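# Lay cable runway end onto bracket between lugs

## Task

Get the far end of the cable runway resting securely on the bracket, sitting between its lugs; then open the grippers and move the arms away, because the runway must stay there unsupported, with no robot holding it in place.

## Robot and tools

Setup: four identical i2rt Big YAM arms named arm1, arm2, arm3 and arm4. Each has six joints, a two-finger gripper and a wrist camera. Two fixed room cameras, cam_high and cam_low, also view the scene. Reach is roughly 1.0 m from the joint1 axis. Each arm moves independently, so a stalled or slow arm does not hold up the others.

Frame: one shared scene frame with its origin on the floor and +z upward. The hand point is halfway between the fingertips. The hand z axis runs along the fingers, and the fingers open and close along the hand y axis. Foot poses are never printed.

Joints: every command is an absolute joint target, in radians for joints and meters for the gripper. Tolerances for counting a target as reached are in brackets.
- joint1_rad, -2.879 to 2.879 (0.045): spins the arm about its foot. Positive is counter-clockwise seen from above, and 0 points the arm the way its foot faces.
- joint2_rad, 0 to 3.141 (0.14): shoulder. At 0 the upper arm lies roughly level, pointing back; increasing it lifts the arm up and then forward.
- joint3_rad, 0 to 3.019 (0.09): elbow. At 0 the forearm is folded onto the upper arm; increasing it opens the elbow.
- joint4_rad, -1.692 to 1.57 (0.055): hand pitch. Positive tips the fingers up.
- joint5_rad, -1.57 to 1.57 (0.03): sideways hand swing. Positive goes to the arm's right.
- joint6_rad, -2.094 to 2.094 (0.035): hand roll. Positive is clockwise when viewed from behind the hand.
- gripper_m, 0 to 0.093 (0.003): the fingertip gap in meters. Each finger pad can squeeze with about 50 to 62 N, and some grippers manage less.
With joint1 and joint6 at 0 and the hand level and pointing forward, the wrist camera sits on top of the hand, looking at the fingertips. Joints travel at different speeds, so the hand can take a wide, curved path between two postures.

Tools:
- execute_actions(actions, cameras): actions is a list holding exactly one action, or an empty list. An action is an object keyed by arm name. Each arm takes {"joints": {...}}, a map from joint name to an absolute target; you may give any subset of the seven keys. All listed motions start at once and may finish at different moments. An arm or joint you leave out keeps pursuing its previous target. Any unknown key or out-of-range number rejects the whole call, and nothing moves. cameras is a list chosen from arm1_cam_wrist, arm2_cam_wrist, arm3_cam_wrist, arm4_cam_wrist, cam_high, cam_low and all. Omitting it, passing null or passing ["all"] returns every camera; [] returns none. An empty actions list simply reports state and images.
- wait(seconds): 0 to 10. Commands nothing, lets the simulation run and returns state and images.
- zoom_image(camera, region): gives a closer look at a box [x0, y0, x1, y1] in pixels of that camera's latest full image, with (0, 0) at the top-left corner. The box can be at most 504 by 504 pixels.
- finished_scene(scene): ends the current scene, which you identify by number. This is final, and the runway must already be resting on its own.

Reading results: each result gives every robot's state and the images, plus a pictures line listing the image order. joint_status shows how each commanded motion ended:
- off_target: the joint stopped short and may still be pushing.
- contact_stop or time_out: the joint gave up its old target and holds where it stopped. A joint that timed out can keep a target near where it stands (within 0.375, 0.375, 0.113, 0.225, 0.075 and 0.3 rad for joints 1 to 6) and keep pushing toward it; on_its_own will name it. To release that push, send the joint its reported position.
- not_followed: a "joint command not followed" line, usually with a cause, means the self- and arm-collision check blocked that arm's joint targets. Its gripper target still runs. The arm may retry the blocked targets on later actions until it gets targets that pass or the path clears.
on_its_own lists what the arm is doing without your command in this call, and "held at" there means the held target, not the actual position. If a call reports a stop, any further execute_actions, wait or finished_scene calls in that same reply are skipped. A target very close to the current position may produce no motion. A joint carrying a load will slowly sag.

Motor heat: holding a load warms motors, even while you are thinking. A MOTOR HOT line appears from 85 °C. At 100 °C the arm, gripper included, goes limp and drops until it cools, shown as an OVER-TEMPERATURE FAULT, with limit_stop_at_motor_heat on the affected keys. After that, resend the targets. Some heat persists into later scenes.

Avoid: squeezing two arms against each other, which fails the run; hard impacts between arms; and sustained hard pushing against anything. The collision check may react too late and does not consider fingers, gripper housings or wrist cameras. Do not knock anything off the work area or onto the floor, and avoid drops, slips and slams. Loose objects may occasionally get a short external shove. Before finishing, open the grippers, back away and confirm on camera that the runway stays in place by itself.

Each tool is called after "Call:" as a command line: name --argument value for each argument, lists and objects as JSON in quotes; but a table of rows of numbers goes row by row, as --pt "numbers of a row", without its own name.

## Session

Call:
execute_actions --actions '[]'

Scene clock: 0.00 s.
Motor temperatures (°C, as the motors report them): arm1=[27 27 26 30 27 26] | arm2=[29 30 30 28 29 28] | arm3=[29 28 29 28 29 27] | arm4=[26 29 28 27 27 26]
arm1.joint_positions: joint1_rad=-0.379 joint2_rad=+0.580 joint3_rad=+1.375 joint4_rad=-1.373 joint5_rad=-0.246 joint6_rad=-0.217 gripper_m=+0.094
arm1.joint_status: not commanded
arm1.hand: x=-0.9306 y=-0.2713 z=+1.3444 quat_wxyz=(-0.389, +0.563, -0.673, -0.283) (m; scene frame)
arm2.joint_positions: joint1_rad=-0.213 joint2_rad=+0.589 joint3_rad=+1.430 joint4_rad=-1.225 joint5_rad=+0.023 joint6_rad=-0.357 gripper_m=+0.095
arm2.joint_status: not commanded
arm2.hand: x=-0.3804 y=+0.3091 z=+1.3875 quat_wxyz=(-0.220, -0.590, -0.581, +0.516) (m; scene frame)
arm3.joint_positions: joint1_rad=+0.091 joint2_rad=+0.656 joint3_rad=+1.325 joint4_rad=-1.350 joint5_rad=-0.084 joint6_rad=+0.370 gripper_m=+0.094
arm3.joint_status: not commanded
arm3.hand: x=+0.5494 y=-0.2968 z=+1.2749 quat_wxyz=(-0.170, +0.603, -0.671, -0.397) (m; scene frame)
arm4.joint_positions: joint1_rad=+0.200 joint2_rad=+0.648 joint3_rad=+1.349 joint4_rad=-1.275 joint5_rad=+0.209 joint6_rad=+0.290 gripper_m=+0.094
arm4.joint_status: not commanded
arm4.hand: x=+1.2396 y=+0.2437 z=+1.3721 quat_wxyz=(-0.373, -0.667, -0.565, +0.310) (m; scene frame)
pictures: arm1_cam_wrist, arm2_cam_wrist, arm3_cam_wrist, arm4_cam_wrist, cam_high, cam_low
Images, in order (width x height): arm1_cam_wrist 616x616, arm2_cam_wrist 616x616, arm3_cam_wrist 616x616, arm4_cam_wrist 616x616, cam_high 672x504, cam_low 672x504.

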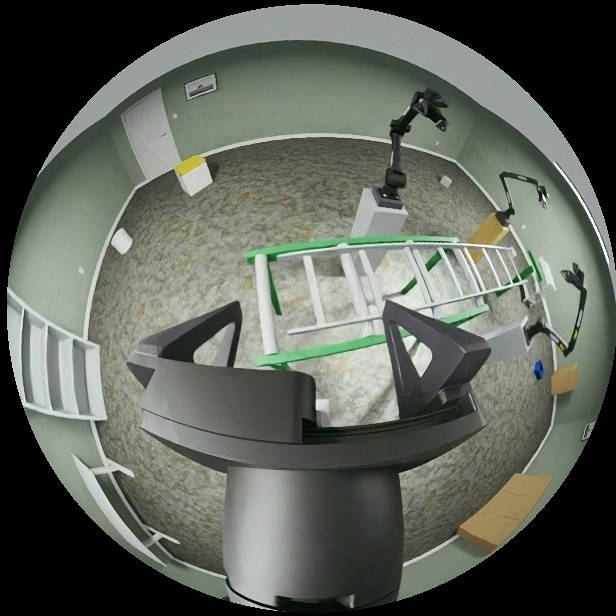

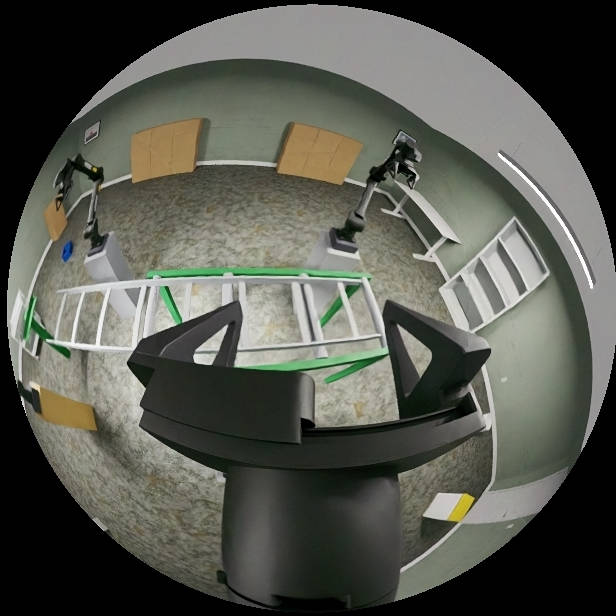

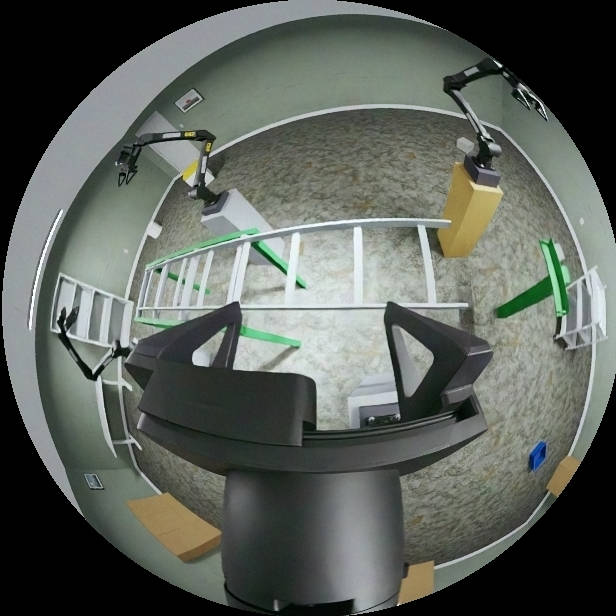

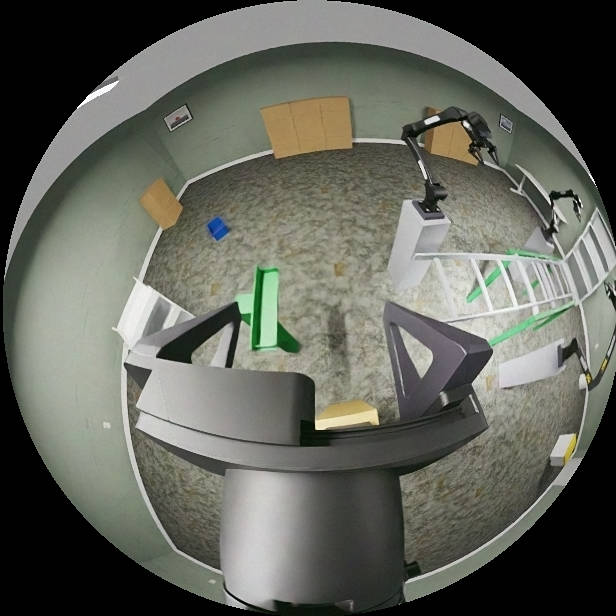

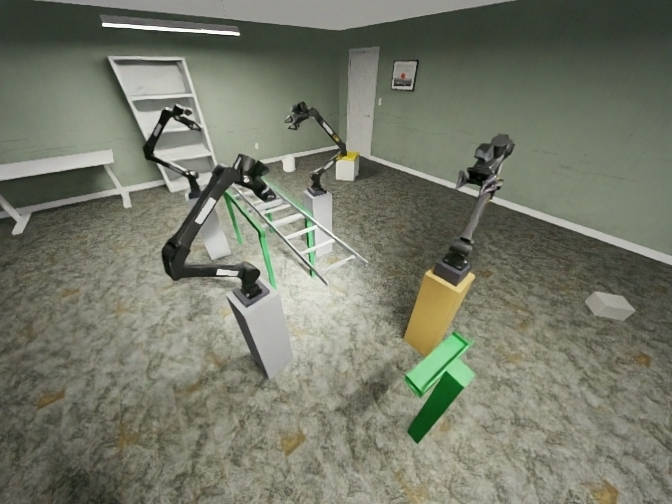

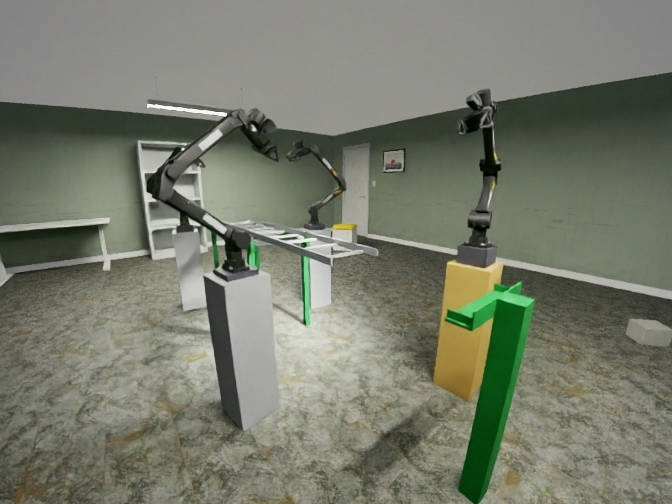

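Call:
zoom_image --camera "cam_high" --region '[130, 100, 530, 460]'

Call:
zoom_image --camera "arm3_cam_wrist" --region '[110, 150, 610, 420]'

Call:
zoom_image --camera "cam_low" --region '[140, 180, 560, 400]'

Call:
zoom_image --camera "arm4_cam_wrist" --region '[200, 230, 340, 370]'

Call:
zoom_image --camera "arm1_cam_wrist" --region '[220, 200, 600, 400]'

Region (130, 100, 530, 460) of cam_high's 672x504 image, scaled by 1.260, with more detail than that image has; it fills the top 454 rows of this view, and the rest is white.

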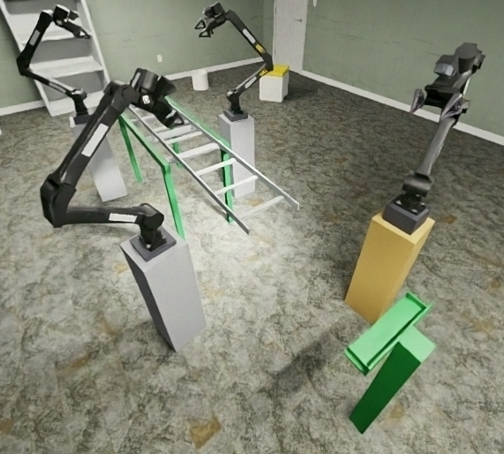

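Region (110, 150, 610, 420) of arm3_cam_wrist's 616x616 image, scaled by 1.008, with more detail than that image has; it fills the top 272 rows of this view, and the rest is white.

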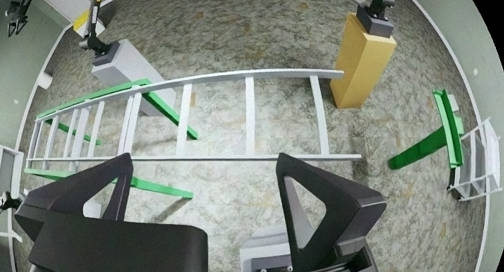

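Region (140, 180, 560, 400) of cam_low's 672x504 image, scaled by 1.200, with more detail than that image has; it fills the top 264 rows of this view, and the rest is white.

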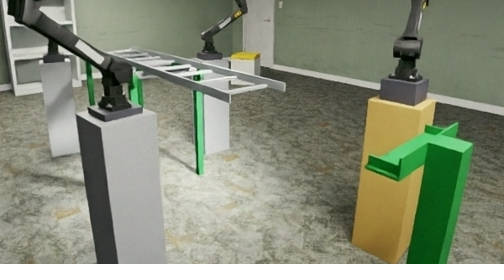

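Region (200, 230, 340, 370) of arm4_cam_wrist's 616x616 image, scaled by 3.600, with more detail than that image has.

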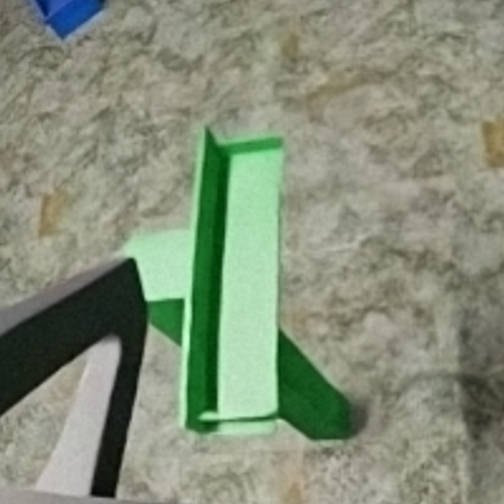

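Region (220, 200, 600, 400) of arm1_cam_wrist's 616x616 image, scaled by 1.326, with more detail than that image has; it fills the top 265 rows of this view, and the rest is white.

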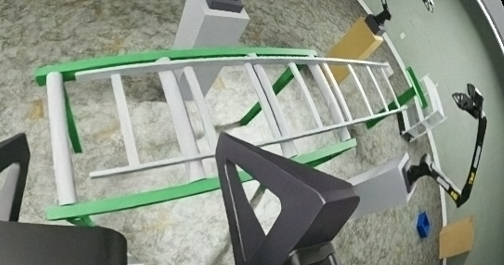

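Call:
execute_actions --actions '[{"arm1": {"joints": {"joint1_rad": 0.0, "joint5_rad": 0.0, "joint6_rad": 0.0}}, "arm2": {"joints": {"joint1_rad": 0.0, "joint5_rad": 0.0, "joint6_rad": 0.0}}, "arm3": {"joints": {"joint1_rad": 0.0, "joint5_rad": 0.0, "joint6_rad": 0.0}}, "arm4": {"joints": {"joint1_rad": 0.0, "joint5_rad": 0.0, "joint6_rad": 0.0}}}]' --cameras '[]'

Call:
execute_actions --actions '[{"arm1": {"joints": {"joint4_rad": -0.6}}, "arm2": {"joints": {"joint3_rad": 1.9}}, "arm3": {"joints": {"joint2_rad": 1.1}}, "arm4": {"joints": {"joint1_rad": -0.6}}}]' --cameras '["arm3_cam_wrist", "arm4_cam_wrist", "cam_high"]'

Scene clock: 29.60 s.
Motor temperatures (°C, as the motors report them): arm1=[27 27 29 30 27 26] | arm2=[29 30 33 29 29 28] | arm3=[29 28 32 28 29 27] | arm4=[26 29 32 27 27 26]
arm1.joint_positions: joint1_rad=-0.009 joint2_rad=+0.580 joint3_rad=+1.375 joint4_rad=-1.373 joint5_rad=-0.002 joint6_rad=-0.008 gripper_m=+0.094
arm1.joint_status: all done
arm1.hand: x=-0.9672 y=-0.2616 z=+1.3413 quat_wxyz=(-0.362, +0.575, -0.668, -0.303) (m; scene frame)
arm2.joint_positions: joint1_rad=-0.003 joint2_rad=+0.589 joint3_rad=+1.430 joint4_rad=-1.225 joint5_rad=+0.003 joint6_rad=-0.012 gripper_m=+0.095
arm2.joint_status: all done
arm2.hand: x=-0.3313 y=+0.2955 z=+1.3871 quat_wxyz=(-0.358, -0.625, -0.544, +0.430) (m; scene frame)
arm3.joint_positions: joint1_rad=+0.003 joint2_rad=+0.656 joint3_rad=+1.325 joint4_rad=-1.350 joint5_rad=-0.004 joint6_rad=+0.013 gripper_m=+0.094
arm3.joint_status: all done
arm3.hand: x=+0.5848 y=-0.2893 z=+1.2746 quat_wxyz=(-0.281, +0.676, -0.597, -0.327) (m; scene frame)
arm4.joint_positions: joint1_rad=+0.004 joint2_rad=+0.648 joint3_rad=+1.349 joint4_rad=-1.275 joint5_rad=+0.002 joint6_rad=+0.009 gripper_m=+0.094
arm4.joint_status: all done
arm4.hand: x=+1.2243 y=+0.2420 z=+1.3699 quat_wxyz=(-0.352, -0.611, -0.630, +0.325) (m; scene frame)
pictures: none
No camera images: the call's "cameras" was empty. Leave "cameras" out to get every camera's image.

Scene clock: 31.00 s.
Motor temperatures (°C, as the motors report them): arm1=[27 27 29 30 27 26] | arm2=[29 30 32 29 29 28] | arm3=[29 28 32 28 29 27] | arm4=[26 29 32 27 27 26]
arm1.joint_positions: joint1_rad=-0.009 joint2_rad=+0.580 joint3_rad=+1.375 joint4_rad=-0.615 joint5_rad=-0.002 joint6_rad=-0.007 gripper_m=+0.094
arm1.joint_status: all done
arm1.hand: x=-0.9621 y=-0.2242 z=+1.5194 quat_wxyz=(-0.586, +0.421, -0.487, -0.492) (m; scene frame)
arm2.joint_positions: joint1_rad=-0.003 joint2_rad=+0.586 joint3_rad=+1.895 joint4_rad=-1.225 joint5_rad=+0.003 joint6_rad=-0.011 gripper_m=+0.095
arm2.joint_status: all done
arm2.hand: x=-0.3085 y=+0.4334 z=+1.5831 quat_wxyz=(-0.473, -0.510, -0.444, +0.564) (m; scene frame)
arm3.joint_positions: joint1_rad=+0.003 joint2_rad=+1.114 joint3_rad=+1.325 joint4_rad=-1.350 joint5_rad=-0.004 joint6_rad=+0.012 gripper_m=+0.094
arm3.joint_status: all done
arm3.hand: x=+0.5668 y=-0.1521 z=+1.1347 quat_wxyz=(-0.140, +0.732, -0.647, -0.163) (m; scene frame)
arm4.joint_positions: joint1_rad=-0.596 joint2_rad=+0.648 joint3_rad=+1.349 joint4_rad=-1.275 joint5_rad=+0.000 joint6_rad=+0.008 gripper_m=+0.094
arm4.joint_status: all done
arm4.hand: x=+1.0763 y=+0.2802 z=+1.3676 quat_wxyz=(-0.239, -0.771, -0.424, +0.411) (m; scene frame)
pictures: arm3_cam_wrist, arm4_cam_wrist, cam_high
Images, in order (width x height): arm3_cam_wrist 616x616, arm4_cam_wrist 616x616, cam_high 672x504.

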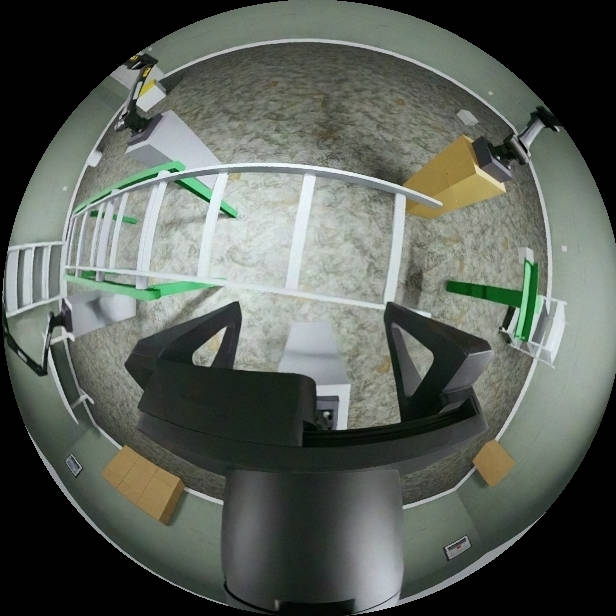

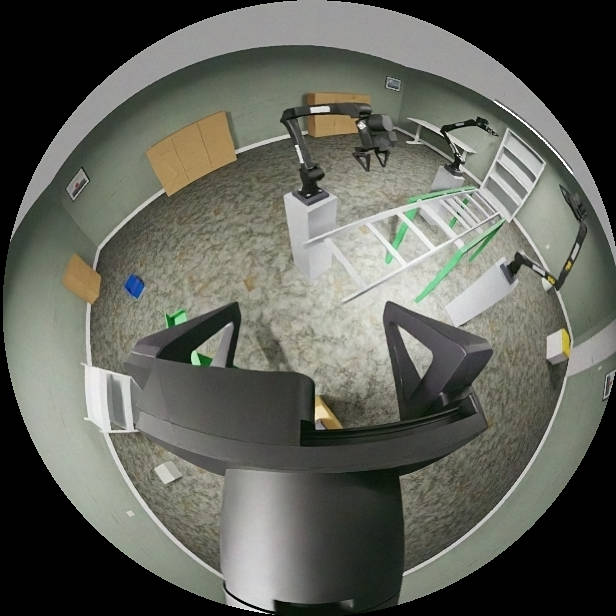

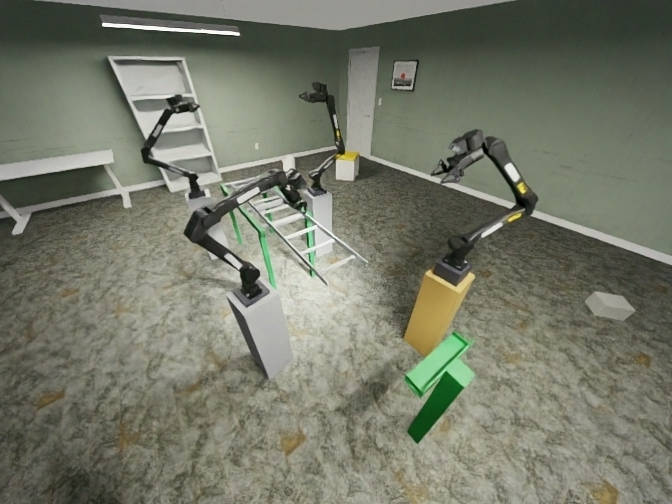

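Call:
execute_actions --actions '[{"arm1": {"joints": {"joint1_rad": 0.03, "joint2_rad": 1.453, "joint3_rad": 1.453, "joint4_rad": -1.571, "joint6_rad": -0.115}}, "arm2": {"joints": {"joint1_rad": 0.147, "joint2_rad": 1.436, "joint3_rad": 1.47, "joint4_rad": -1.604, "joint6_rad": -0.014}}, "arm3": {"joints": {"joint1_rad": 0.014, "joint2_rad": 1.59, "joint3_rad": 1.693, "joint4_rad": -1.674, "joint6_rad": 0.143}}, "arm4": {"joints": {"joint1_rad": -0.799, "joint2_rad": 1.95, "joint3_rad": 2.061, "joint4_rad": -1.681, "joint6_rad": -0.753}}}]'

Scene clock: 119.27 s.
Motor temperatures (°C, as the motors report them): arm1=[27 27 31 30 27 26] | arm2=[29 30 31 29 29 28] | arm3=[29 28 35 28 29 27] | arm4=[26 30 35 27 27 26]
arm1.joint_positions: joint1_rad=+0.020 joint2_rad=+1.458 joint3_rad=+1.444 joint4_rad=-1.562 joint5_rad=-0.002 joint6_rad=-0.107 gripper_m=+0.094
arm1.joint_status: all done
arm1.hand: x=-0.9440 y=-0.0538 z=+1.0693 quat_wxyz=(+0.005, +0.698, -0.716, +0.006) (m; scene frame)
arm2.joint_positions: joint1_rad=+0.143 joint2_rad=+1.441 joint3_rad=+1.446 joint4_rad=-1.587 joint5_rad=+0.003 joint6_rad=-0.011 gripper_m=+0.095
arm2.joint_status: all done
arm2.hand: x=-0.3019 y=+0.1007 z=+1.0679 quat_wxyz=(+0.008, -0.706, -0.709, +0.000) (m; scene frame)
arm3.joint_positions: joint1_rad=+0.006 joint2_rad=+1.609 joint3_rad=+1.647 joint4_rad=-1.659 joint5_rad=-0.004 joint6_rad=+0.131 gripper_m=+0.094
arm3.joint_status: all done
arm3.hand: x=+0.5544 y=-0.0715 z=+1.0527 quat_wxyz=(+0.015, +0.709, -0.705, +0.019) (m; scene frame)
arm4.joint_positions: joint1_rad=-0.796 joint2_rad=+1.970 joint3_rad=+2.021 joint4_rad=-1.665 joint5_rad=+0.000 joint6_rad=-0.744 gripper_m=+0.094
arm4.joint_status: all done
arm4.hand: x=+0.8055 y=+0.0600 z=+1.0650 quat_wxyz=(-0.005, -0.709, -0.705, -0.026) (m; scene frame)
pictures: arm1_cam_wrist, arm2_cam_wrist, arm3_cam_wrist, arm4_cam_wrist, cam_high, cam_low
Images, in order (width x height): arm1_cam_wrist 616x616, arm2_cam_wrist 616x616, arm3_cam_wrist 616x616, arm4_cam_wrist 616x616, cam_high 672x504, cam_low 672x504.

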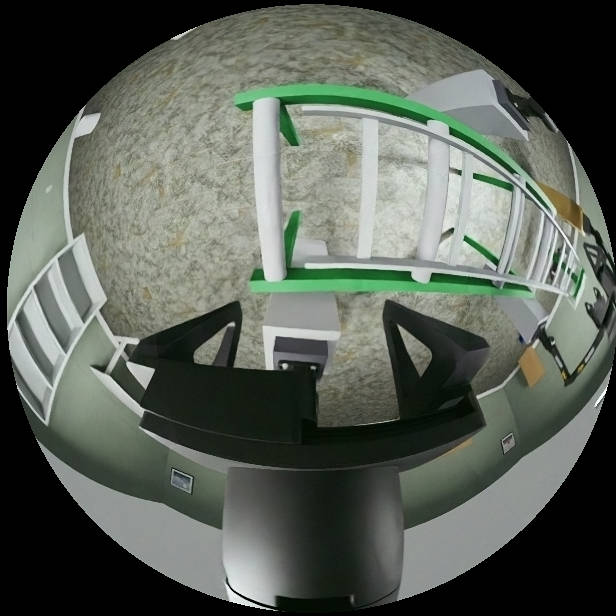

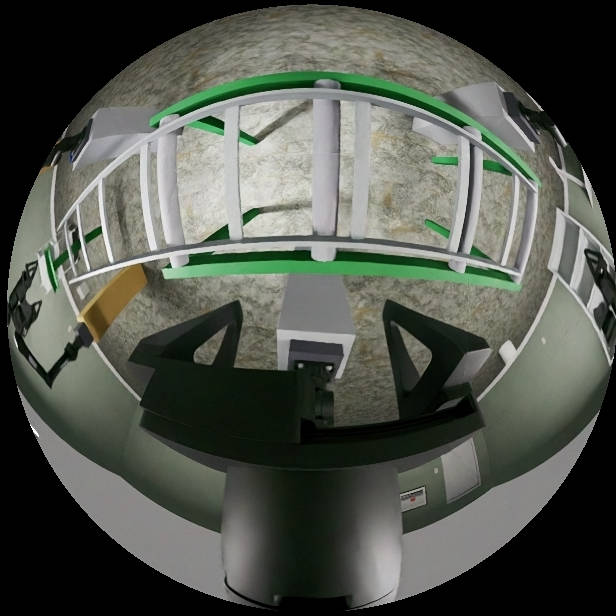

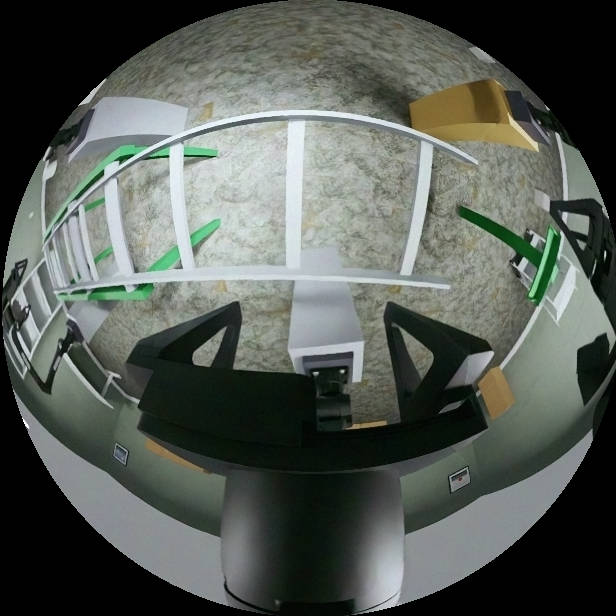

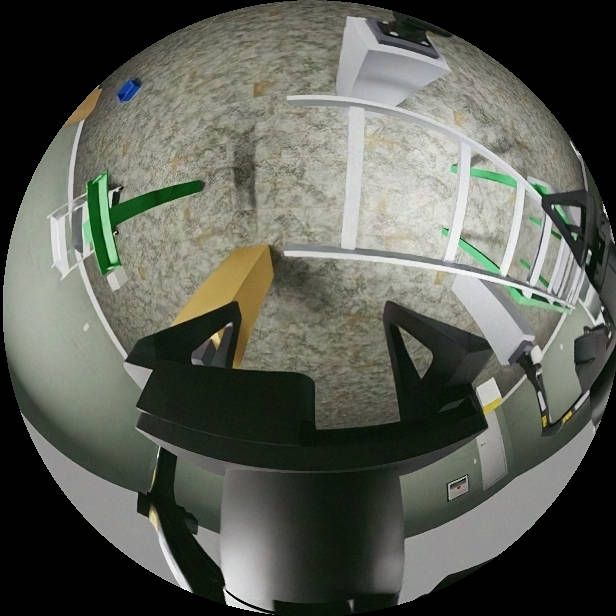

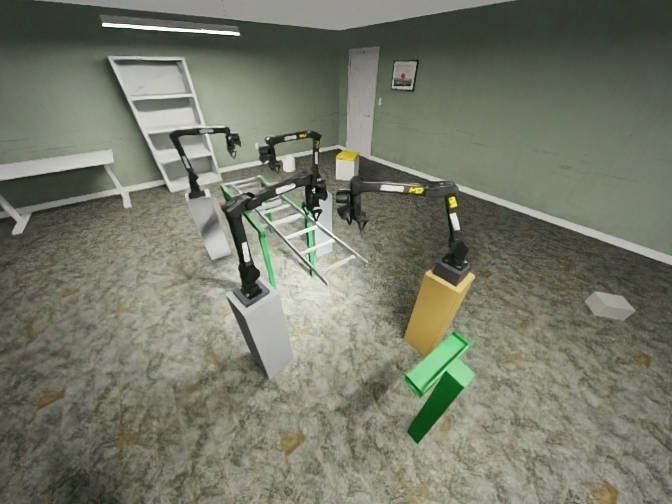

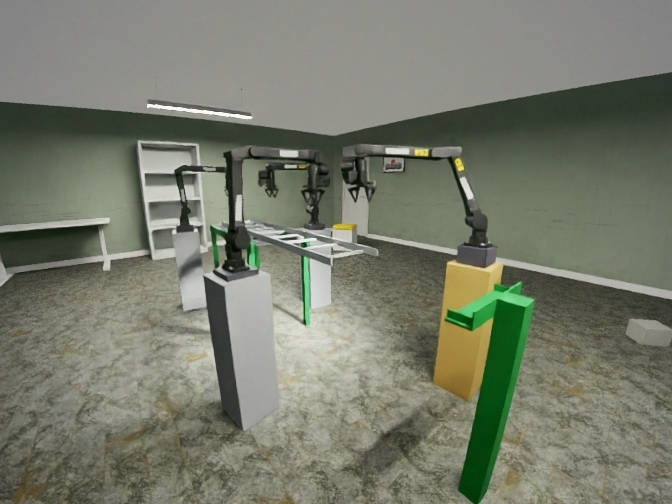

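Call:
zoom_image --camera "cam_low" --region '[270, 170, 410, 280]'

Call:
zoom_image --camera "arm4_cam_wrist" --region '[40, 80, 400, 320]'

Call:
zoom_image --camera "cam_low" --region '[430, 260, 550, 350]'

Region (270, 170, 410, 280) of cam_low's 672x504 image, scaled by 3.600, with more detail than that image has; it fills the top 396 rows of this view, and the rest is white.

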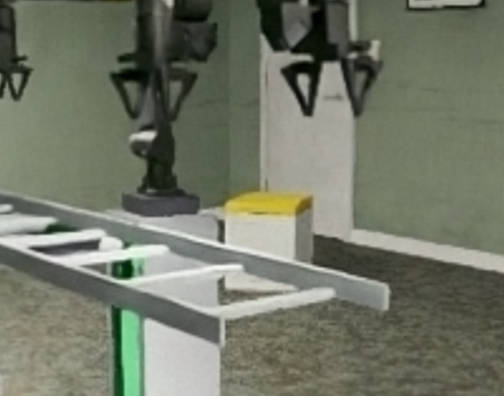

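Region (40, 80, 400, 320) of arm4_cam_wrist's 616x616 image, scaled by 1.400, with more detail than that image has.

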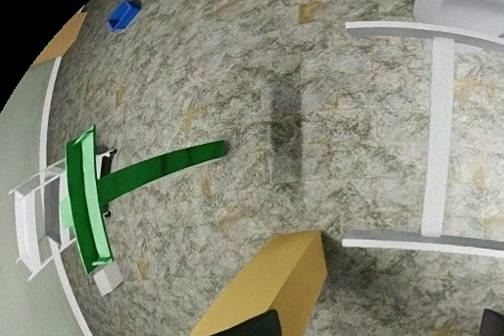

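Region (430, 260, 550, 350) of cam_low's 672x504 image, scaled by 4.200, with more detail than that image has; it fills the top 378 rows of this view, and the rest is white.

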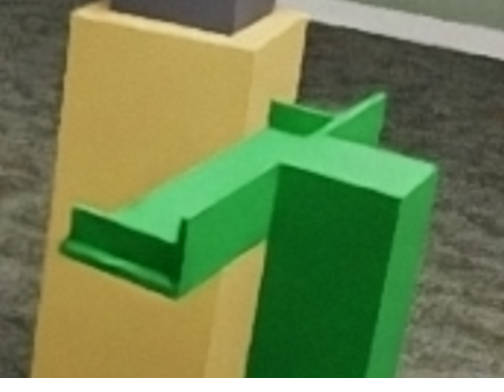

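Call:
execute_actions --actions '[{"arm3": {"joints": {"joint1_rad": 0.312, "joint2_rad": 1.49, "joint3_rad": 1.135, "joint4_rad": -1.175, "joint6_rad": 2.04}}, "arm4": {"joints": {"joint1_rad": -0.991, "joint2_rad": 2.14, "joint3_rad": 1.92, "joint4_rad": -1.30, "joint6_rad": 0.66}}}]' --cameras '["arm3_cam_wrist", "arm4_cam_wrist", "cam_low"]'

Scene clock: 241.57 s.
Motor temperatures (°C, as the motors report them): arm1=[27 29 33 30 27 26] | arm2=[29 31 37 29 29 28] | arm3=[29 30 39 28 29 27] | arm4=[26 35 38 27 27 26]
arm1.joint_positions: joint1_rad=+0.020 joint2_rad=+1.458 joint3_rad=+1.444 joint4_rad=-1.562 joint5_rad=-0.002 joint6_rad=-0.107 gripper_m=+0.094
arm1.joint_status: not commanded
arm1.hand: x=-0.9440 y=-0.0538 z=+1.0693 quat_wxyz=(+0.005, +0.698, -0.716, +0.006) (m; scene frame)
arm2.joint_positions: joint1_rad=+0.143 joint2_rad=+1.441 joint3_rad=+1.446 joint4_rad=-1.587 joint5_rad=+0.003 joint6_rad=-0.011 gripper_m=+0.095
arm2.joint_status: not commanded
arm2.hand: x=-0.3019 y=+0.1007 z=+1.0679 quat_wxyz=(+0.008, -0.706, -0.709, +0.000) (m; scene frame)
arm3.joint_positions: joint1_rad=+0.315 joint2_rad=+1.488 joint3_rad=+1.126 joint4_rad=-1.192 joint5_rad=-0.002 joint6_rad=+2.027 gripper_m=+0.094
arm3.joint_status: all done
arm3.hand: x=+0.4389 y=-0.1618 z=+0.9098 quat_wxyz=(+0.003, -0.005, -1.000, -0.008) (m; scene frame)
arm4.joint_positions: joint1_rad=-0.985 joint2_rad=+2.161 joint3_rad=+1.900 joint4_rad=-1.317 joint5_rad=+0.001 joint6_rad=+0.651 gripper_m=+0.094
arm4.joint_status: all done
arm4.hand: x=+0.6889 y=+0.1132 z=+0.8994 quat_wxyz=(+0.002, -1.000, +0.010, -0.010) (m; scene frame)
pictures: arm3_cam_wrist, arm4_cam_wrist, cam_low
Images, in order (width x height): arm3_cam_wrist 616x616, arm4_cam_wrist 616x616, cam_low 672x504.

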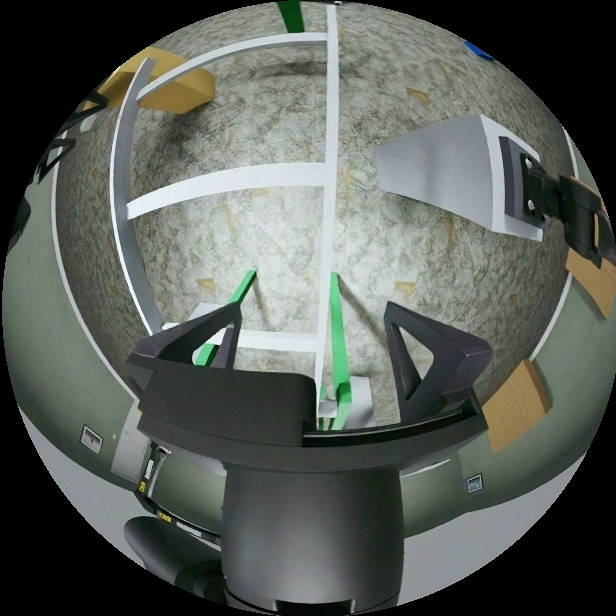

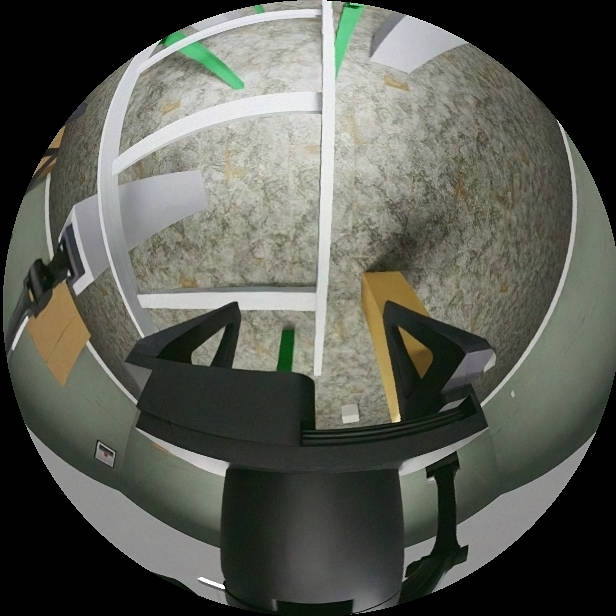

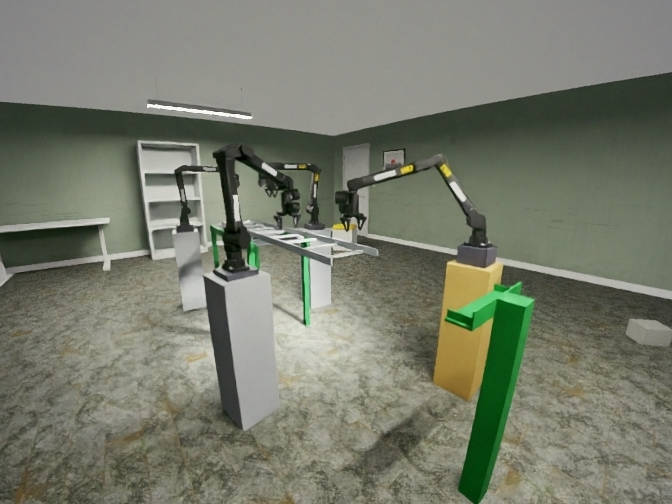

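Call:
execute_actions --actions '[{"arm3": {"joints": {"joint1_rad": 0.33, "joint2_rad": 1.537, "joint3_rad": 1.0, "joint4_rad": -0.995, "joint6_rad": 2.067}}, "arm4": {"joints": {"joint1_rad": -1.013, "joint2_rad": 2.181, "joint3_rad": 1.822, "joint4_rad": -1.143, "joint6_rad": 0.625}}}]' --cameras '["arm3_cam_wrist", "arm4_cam_wrist"]'

Scene clock: 270.03 s.
Motor temperatures (°C, as the motors report them): arm1=[27 29 33 30 27 26] | arm2=[29 32 37 28 29 28] | arm3=[29 30 37 28 29 27] | arm4=[26 36 38 27 27 26]
arm1.joint_positions: joint1_rad=+0.020 joint2_rad=+1.458 joint3_rad=+1.444 joint4_rad=-1.562 joint5_rad=-0.002 joint6_rad=-0.107 gripper_m=+0.094
arm1.joint_status: not commanded
arm1.hand: x=-0.9440 y=-0.0538 z=+1.0693 quat_wxyz=(+0.005, +0.698, -0.716, +0.006) (m; scene frame)
arm2.joint_positions: joint1_rad=+0.143 joint2_rad=+1.441 joint3_rad=+1.446 joint4_rad=-1.587 joint5_rad=+0.003 joint6_rad=-0.011 gripper_m=+0.095
arm2.joint_status: not commanded
arm2.hand: x=-0.3019 y=+0.1007 z=+1.0679 quat_wxyz=(+0.008, -0.706, -0.709, +0.000) (m; scene frame)
arm3.joint_positions: joint1_rad=+0.324 joint2_rad=+1.533 joint3_rad=+0.988 joint4_rad=-1.011 joint5_rad=-0.002 joint6_rad=+2.055 gripper_m=+0.094
arm3.joint_status: all done
arm3.hand: x=+0.4420 y=-0.1757 z=+0.8449 quat_wxyz=(+0.003, -0.015, -1.000, -0.007) (m; scene frame)
arm4.joint_positions: joint1_rad=-1.014 joint2_rad=+2.163 joint3_rad=+1.818 joint4_rad=-1.161 joint5_rad=+0.001 joint6_rad=+0.634 gripper_m=+0.094
arm4.joint_status: all done
arm4.hand: x=+0.6715 y=+0.1236 z=+0.8684 quat_wxyz=(-0.019, -1.000, +0.016, +0.019) (m; scene frame)
pictures: arm3_cam_wrist, arm4_cam_wrist
Images, in order (width x height): arm3_cam_wrist 616x616, arm4_cam_wrist 616x616.

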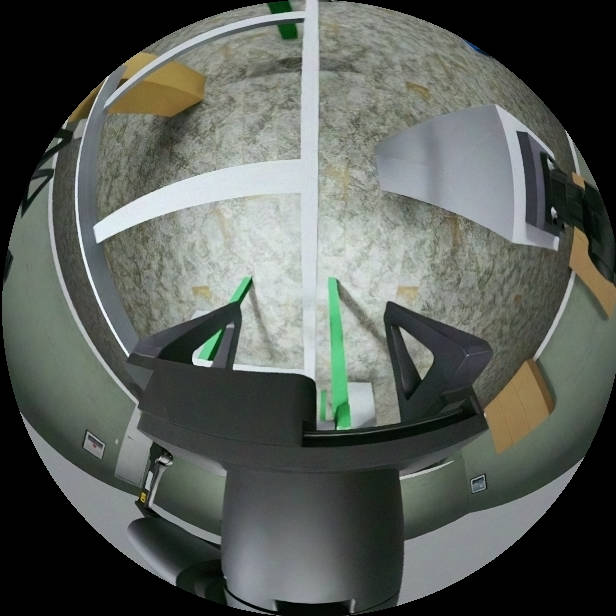

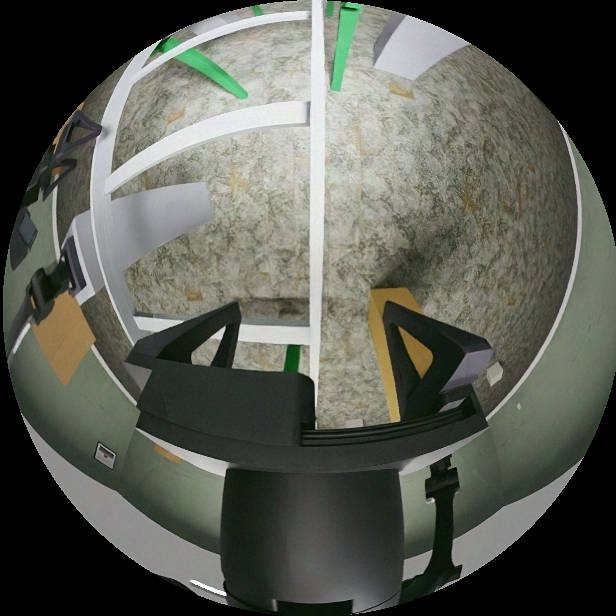

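Call:
execute_actions --actions '[{"arm3": {"joints": {"joint2_rad": 1.635, "joint3_rad": 0.94, "joint4_rad": -0.845}}, "arm4": {"joints": {"joint2_rad": 2.26, "joint3_rad": 1.772, "joint4_rad": -1.043}}}]' --cameras '["arm3_cam_wrist", "arm4_cam_wrist", "cam_low"]'

Scene clock: 277.77 s.
Motor temperatures (°C, as the motors report them): arm1=[27 29 33 30 27 26] | arm2=[29 32 37 28 29 28] | arm3=[29 30 37 28 29 27] | arm4=[26 35 37 27 27 26]
arm1.joint_positions: joint1_rad=+0.020 joint2_rad=+1.458 joint3_rad=+1.444 joint4_rad=-1.562 joint5_rad=-0.002 joint6_rad=-0.107 gripper_m=+0.094
arm1.joint_status: not commanded
arm1.hand: x=-0.9440 y=-0.0538 z=+1.0693 quat_wxyz=(+0.005, +0.698, -0.716, +0.006) (m; scene frame)
arm2.joint_positions: joint1_rad=+0.143 joint2_rad=+1.441 joint3_rad=+1.446 joint4_rad=-1.587 joint5_rad=+0.003 joint6_rad=-0.011 gripper_m=+0.095
arm2.joint_status: not commanded
arm2.hand: x=-0.3019 y=+0.1007 z=+1.0679 quat_wxyz=(+0.008, -0.706, -0.709, +0.000) (m; scene frame)
arm3.joint_positions: joint1_rad=+0.324 joint2_rad=+1.636 joint3_rad=+0.933 joint4_rad=-0.862 joint5_rad=-0.002 joint6_rad=+2.055 gripper_m=+0.094
arm3.joint_status: all done
arm3.hand: x=+0.4415 y=-0.1743 z=+0.7881 quat_wxyz=(+0.001, -0.015, -1.000, -0.003) (m; scene frame)
arm4.joint_positions: joint1_rad=-1.014 joint2_rad=+2.252 joint3_rad=+1.765 joint4_rad=-1.060 joint5_rad=+0.001 joint6_rad=+0.634 gripper_m=+0.094
arm4.joint_status: all done
arm4.hand: x=+0.6797 y=+0.1284 z=+0.7933 quat_wxyz=(-0.007, -1.000, +0.016, +0.002) (m; scene frame)
pictures: arm3_cam_wrist, arm4_cam_wrist, cam_low
Images, in order (width x height): arm3_cam_wrist 616x616, arm4_cam_wrist 616x616, cam_low 672x504.

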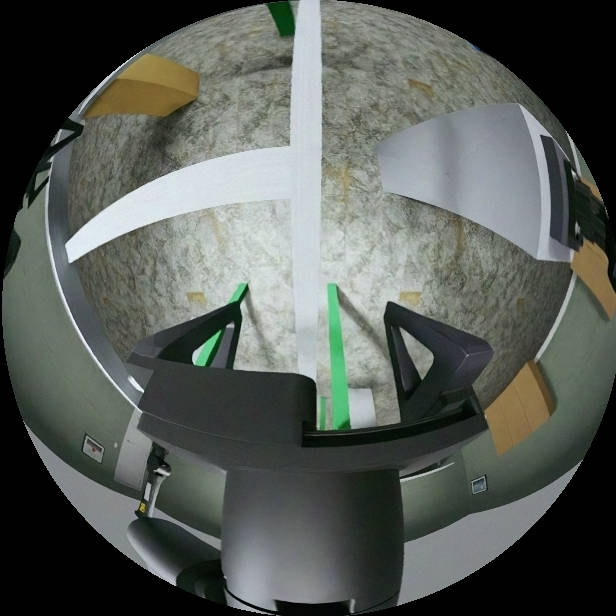

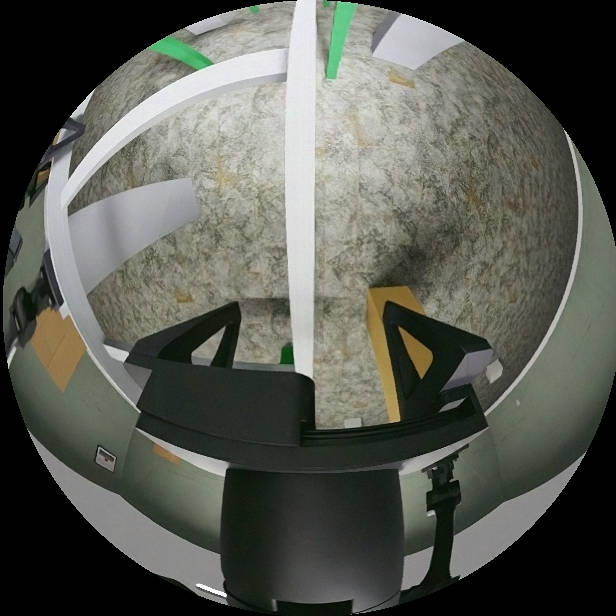

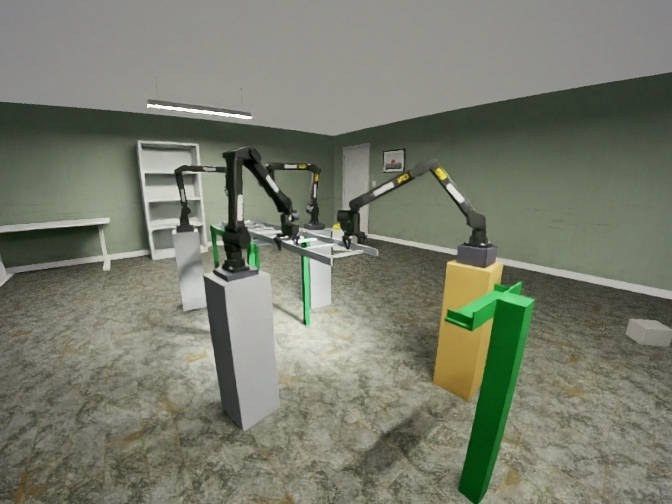

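Call:
zoom_image --camera "cam_low" --region '[260, 195, 390, 275]'

Call:
execute_actions --actions '[{"arm3": {"joints": {"gripper_m": 0.0}}, "arm4": {"joints": {"gripper_m": 0.0}}}]' --cameras '["arm3_cam_wrist", "arm4_cam_wrist", "cam_low"]'

Region (260, 195, 390, 275) of cam_low's 672x504 image, scaled by 3.877, with more detail than that image has; it fills the top 310 rows of this view, and the rest is white.

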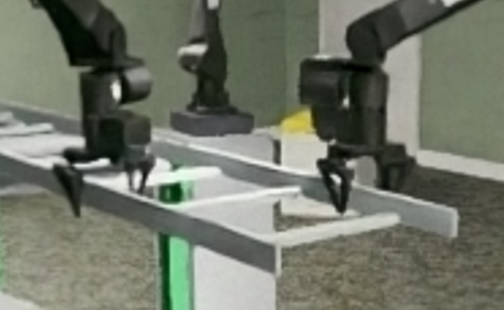

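Scene clock: 281.33 s.
Motor temperatures (°C, as the motors report them): arm1=[27 29 33 30 27 26] | arm2=[29 32 37 28 29 28] | arm3=[29 30 36 28 29 27] | arm4=[26 35 37 27 27 26]
arm1.joint_positions: joint1_rad=+0.020 joint2_rad=+1.458 joint3_rad=+1.444 joint4_rad=-1.562 joint5_rad=-0.002 joint6_rad=-0.107 gripper_m=+0.094
arm1.joint_status: not commanded
arm1.hand: x=-0.9440 y=-0.0538 z=+1.0693 quat_wxyz=(+0.005, +0.698, -0.716, +0.006) (m; scene frame)
arm2.joint_positions: joint1_rad=+0.143 joint2_rad=+1.441 joint3_rad=+1.446 joint4_rad=-1.587 joint5_rad=+0.003 joint6_rad=-0.011 gripper_m=+0.095
arm2.joint_status: not commanded
arm2.hand: x=-0.3019 y=+0.1007 z=+1.0679 quat_wxyz=(+0.008, -0.706, -0.709, +0.000) (m; scene frame)
arm3.joint_positions: joint1_rad=+0.323 joint2_rad=+1.636 joint3_rad=+0.933 joint4_rad=-0.855 joint5_rad=+0.002 joint6_rad=+2.056 gripper_m=+0.009
arm3.joint_status: gripper_m off_target (ended at +0.009, target +0.000)
arm3.hand: x=+0.4414 y=-0.1723 z=+0.7882 quat_wxyz=(+0.001, -0.016, -1.000, -0.007) (m; scene frame)
arm4.joint_positions: joint1_rad=-1.009 joint2_rad=+2.252 joint3_rad=+1.765 joint4_rad=-1.052 joint5_rad=+0.002 joint6_rad=+0.638 gripper_m=+0.009
arm4.joint_status: gripper_m off_target (ended at +0.009, target +0.000)
arm4.hand: x=+0.6796 y=+0.1248 z=+0.7933 quat_wxyz=(-0.009, -1.000, +0.016, +0.006) (m; scene frame)
pictures: arm3_cam_wrist, arm4_cam_wrist, cam_low
Images, in order (width x height): arm3_cam_wrist 616x616, arm4_cam_wrist 616x616, cam_low 672x504.

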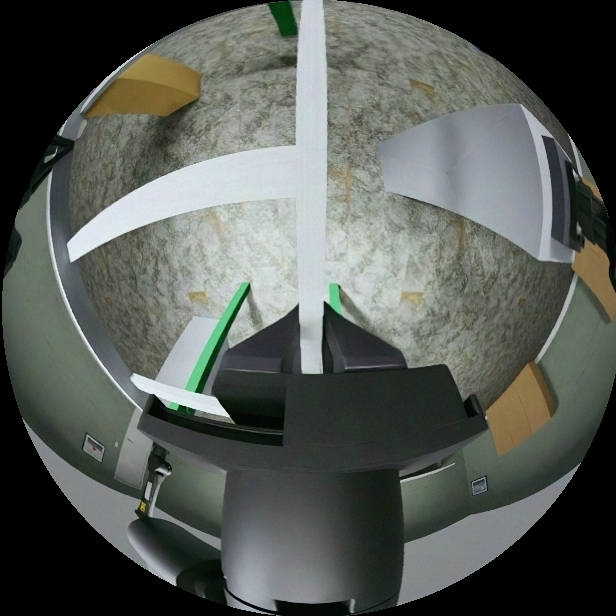

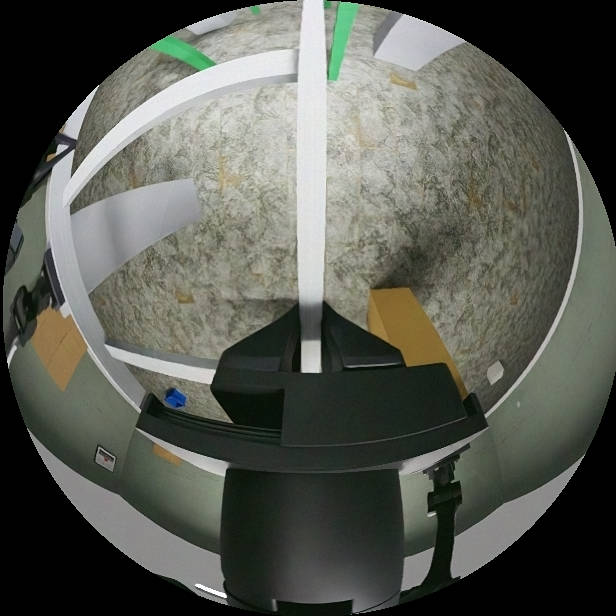

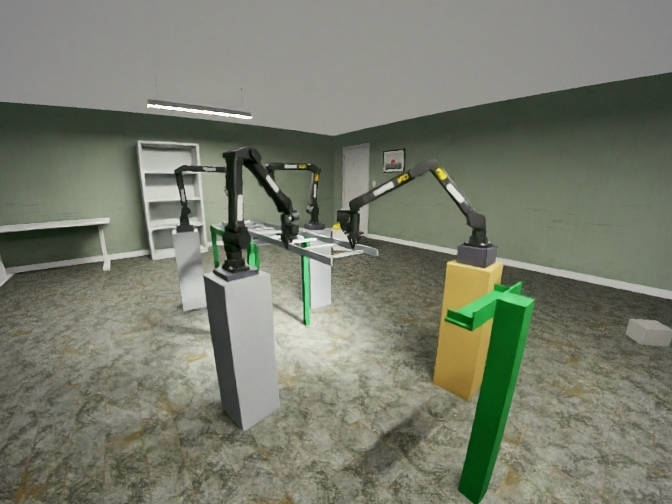

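Call:
execute_actions --actions '[{"arm3": {"joints": {"joint1_rad": 0.126, "joint2_rad": 1.565, "joint3_rad": 0.872, "joint4_rad": -0.86, "joint6_rad": 1.853}}, "arm4": {"joints": {"joint1_rad": -0.925, "joint2_rad": 2.10, "joint3_rad": 1.53, "joint4_rad": -0.957, "joint6_rad": 0.726}}}]' --cameras '["arm3_cam_wrist", "arm4_cam_wrist", "cam_low"]'

Scene clock: 308.10 s.
Motor temperatures (°C, as the motors report them): arm1=[27 29 33 30 27 26] | arm2=[29 32 38 28 29 28] | arm3=[29 30 36 28 29 27] | arm4=[26 36 36 27 27 26]
arm1.joint_positions: joint1_rad=+0.020 joint2_rad=+1.458 joint3_rad=+1.444 joint4_rad=-1.562 joint5_rad=-0.002 joint6_rad=-0.107 gripper_m=+0.094
arm1.joint_status: not commanded
arm1.hand: x=-0.9440 y=-0.0538 z=+1.0693 quat_wxyz=(+0.005, +0.698, -0.716, +0.006) (m; scene frame)
arm2.joint_positions: joint1_rad=+0.143 joint2_rad=+1.441 joint3_rad=+1.446 joint4_rad=-1.587 joint5_rad=+0.003 joint6_rad=-0.011 gripper_m=+0.095
arm2.joint_status: not commanded
arm2.hand: x=-0.3019 y=+0.1007 z=+1.0679 quat_wxyz=(+0.008, -0.706, -0.709, +0.000) (m; scene frame)
arm3.joint_positions: joint1_rad=+0.113 joint2_rad=+1.583 joint3_rad=+0.851 joint4_rad=-0.860 joint5_rad=+0.006 joint6_rad=+1.849 gripper_m=+0.009
arm3.joint_status: all done
arm3.hand: x=+0.5314 y=-0.1773 z=+0.7846 quat_wxyz=(-0.007, -0.017, -1.000, +0.008) (m; scene frame)
arm4.joint_positions: joint1_rad=-0.913 joint2_rad=+2.126 joint3_rad=+1.507 joint4_rad=-0.957 joint5_rad=-0.004 joint6_rad=+0.743 gripper_m=+0.009
arm4.joint_status: all done
arm4.hand: x=+0.7717 y=+0.1187 z=+0.7865 quat_wxyz=(-0.001, -1.000, +0.020, -0.010) (m; scene frame)
pictures: arm3_cam_wrist, arm4_cam_wrist, cam_low
Images, in order (width x height): arm3_cam_wrist 616x616, arm4_cam_wrist 616x616, cam_low 672x504.

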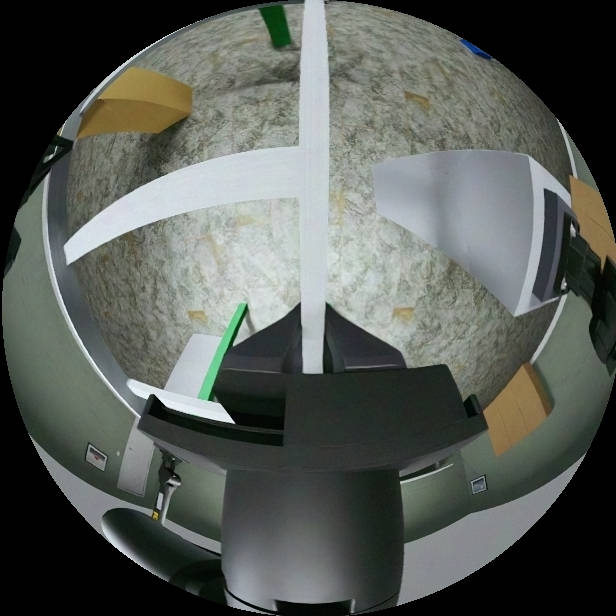

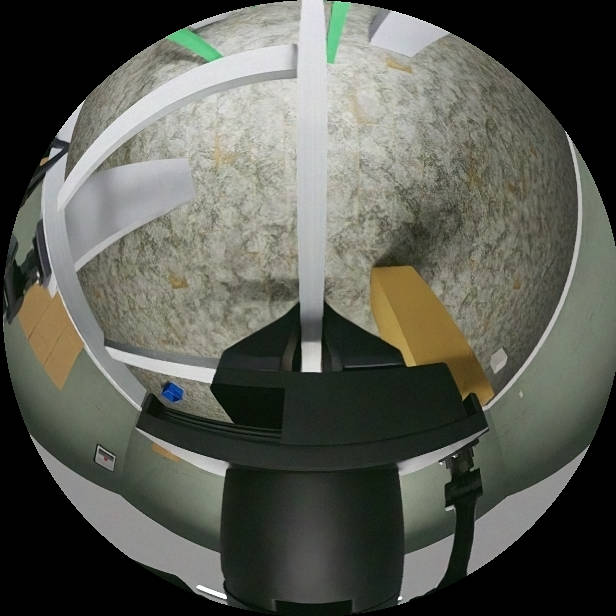

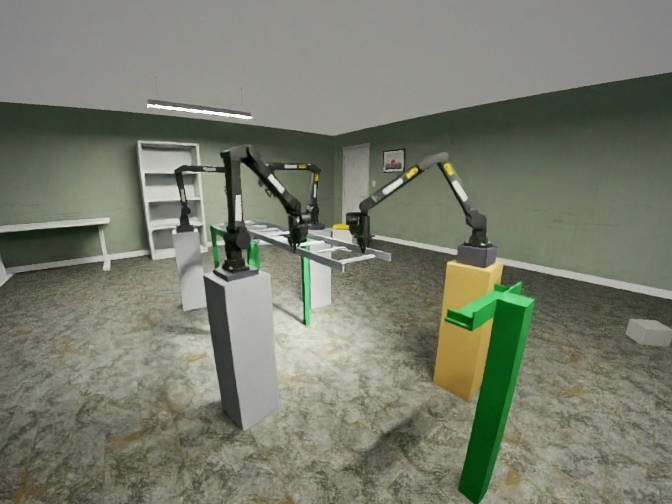

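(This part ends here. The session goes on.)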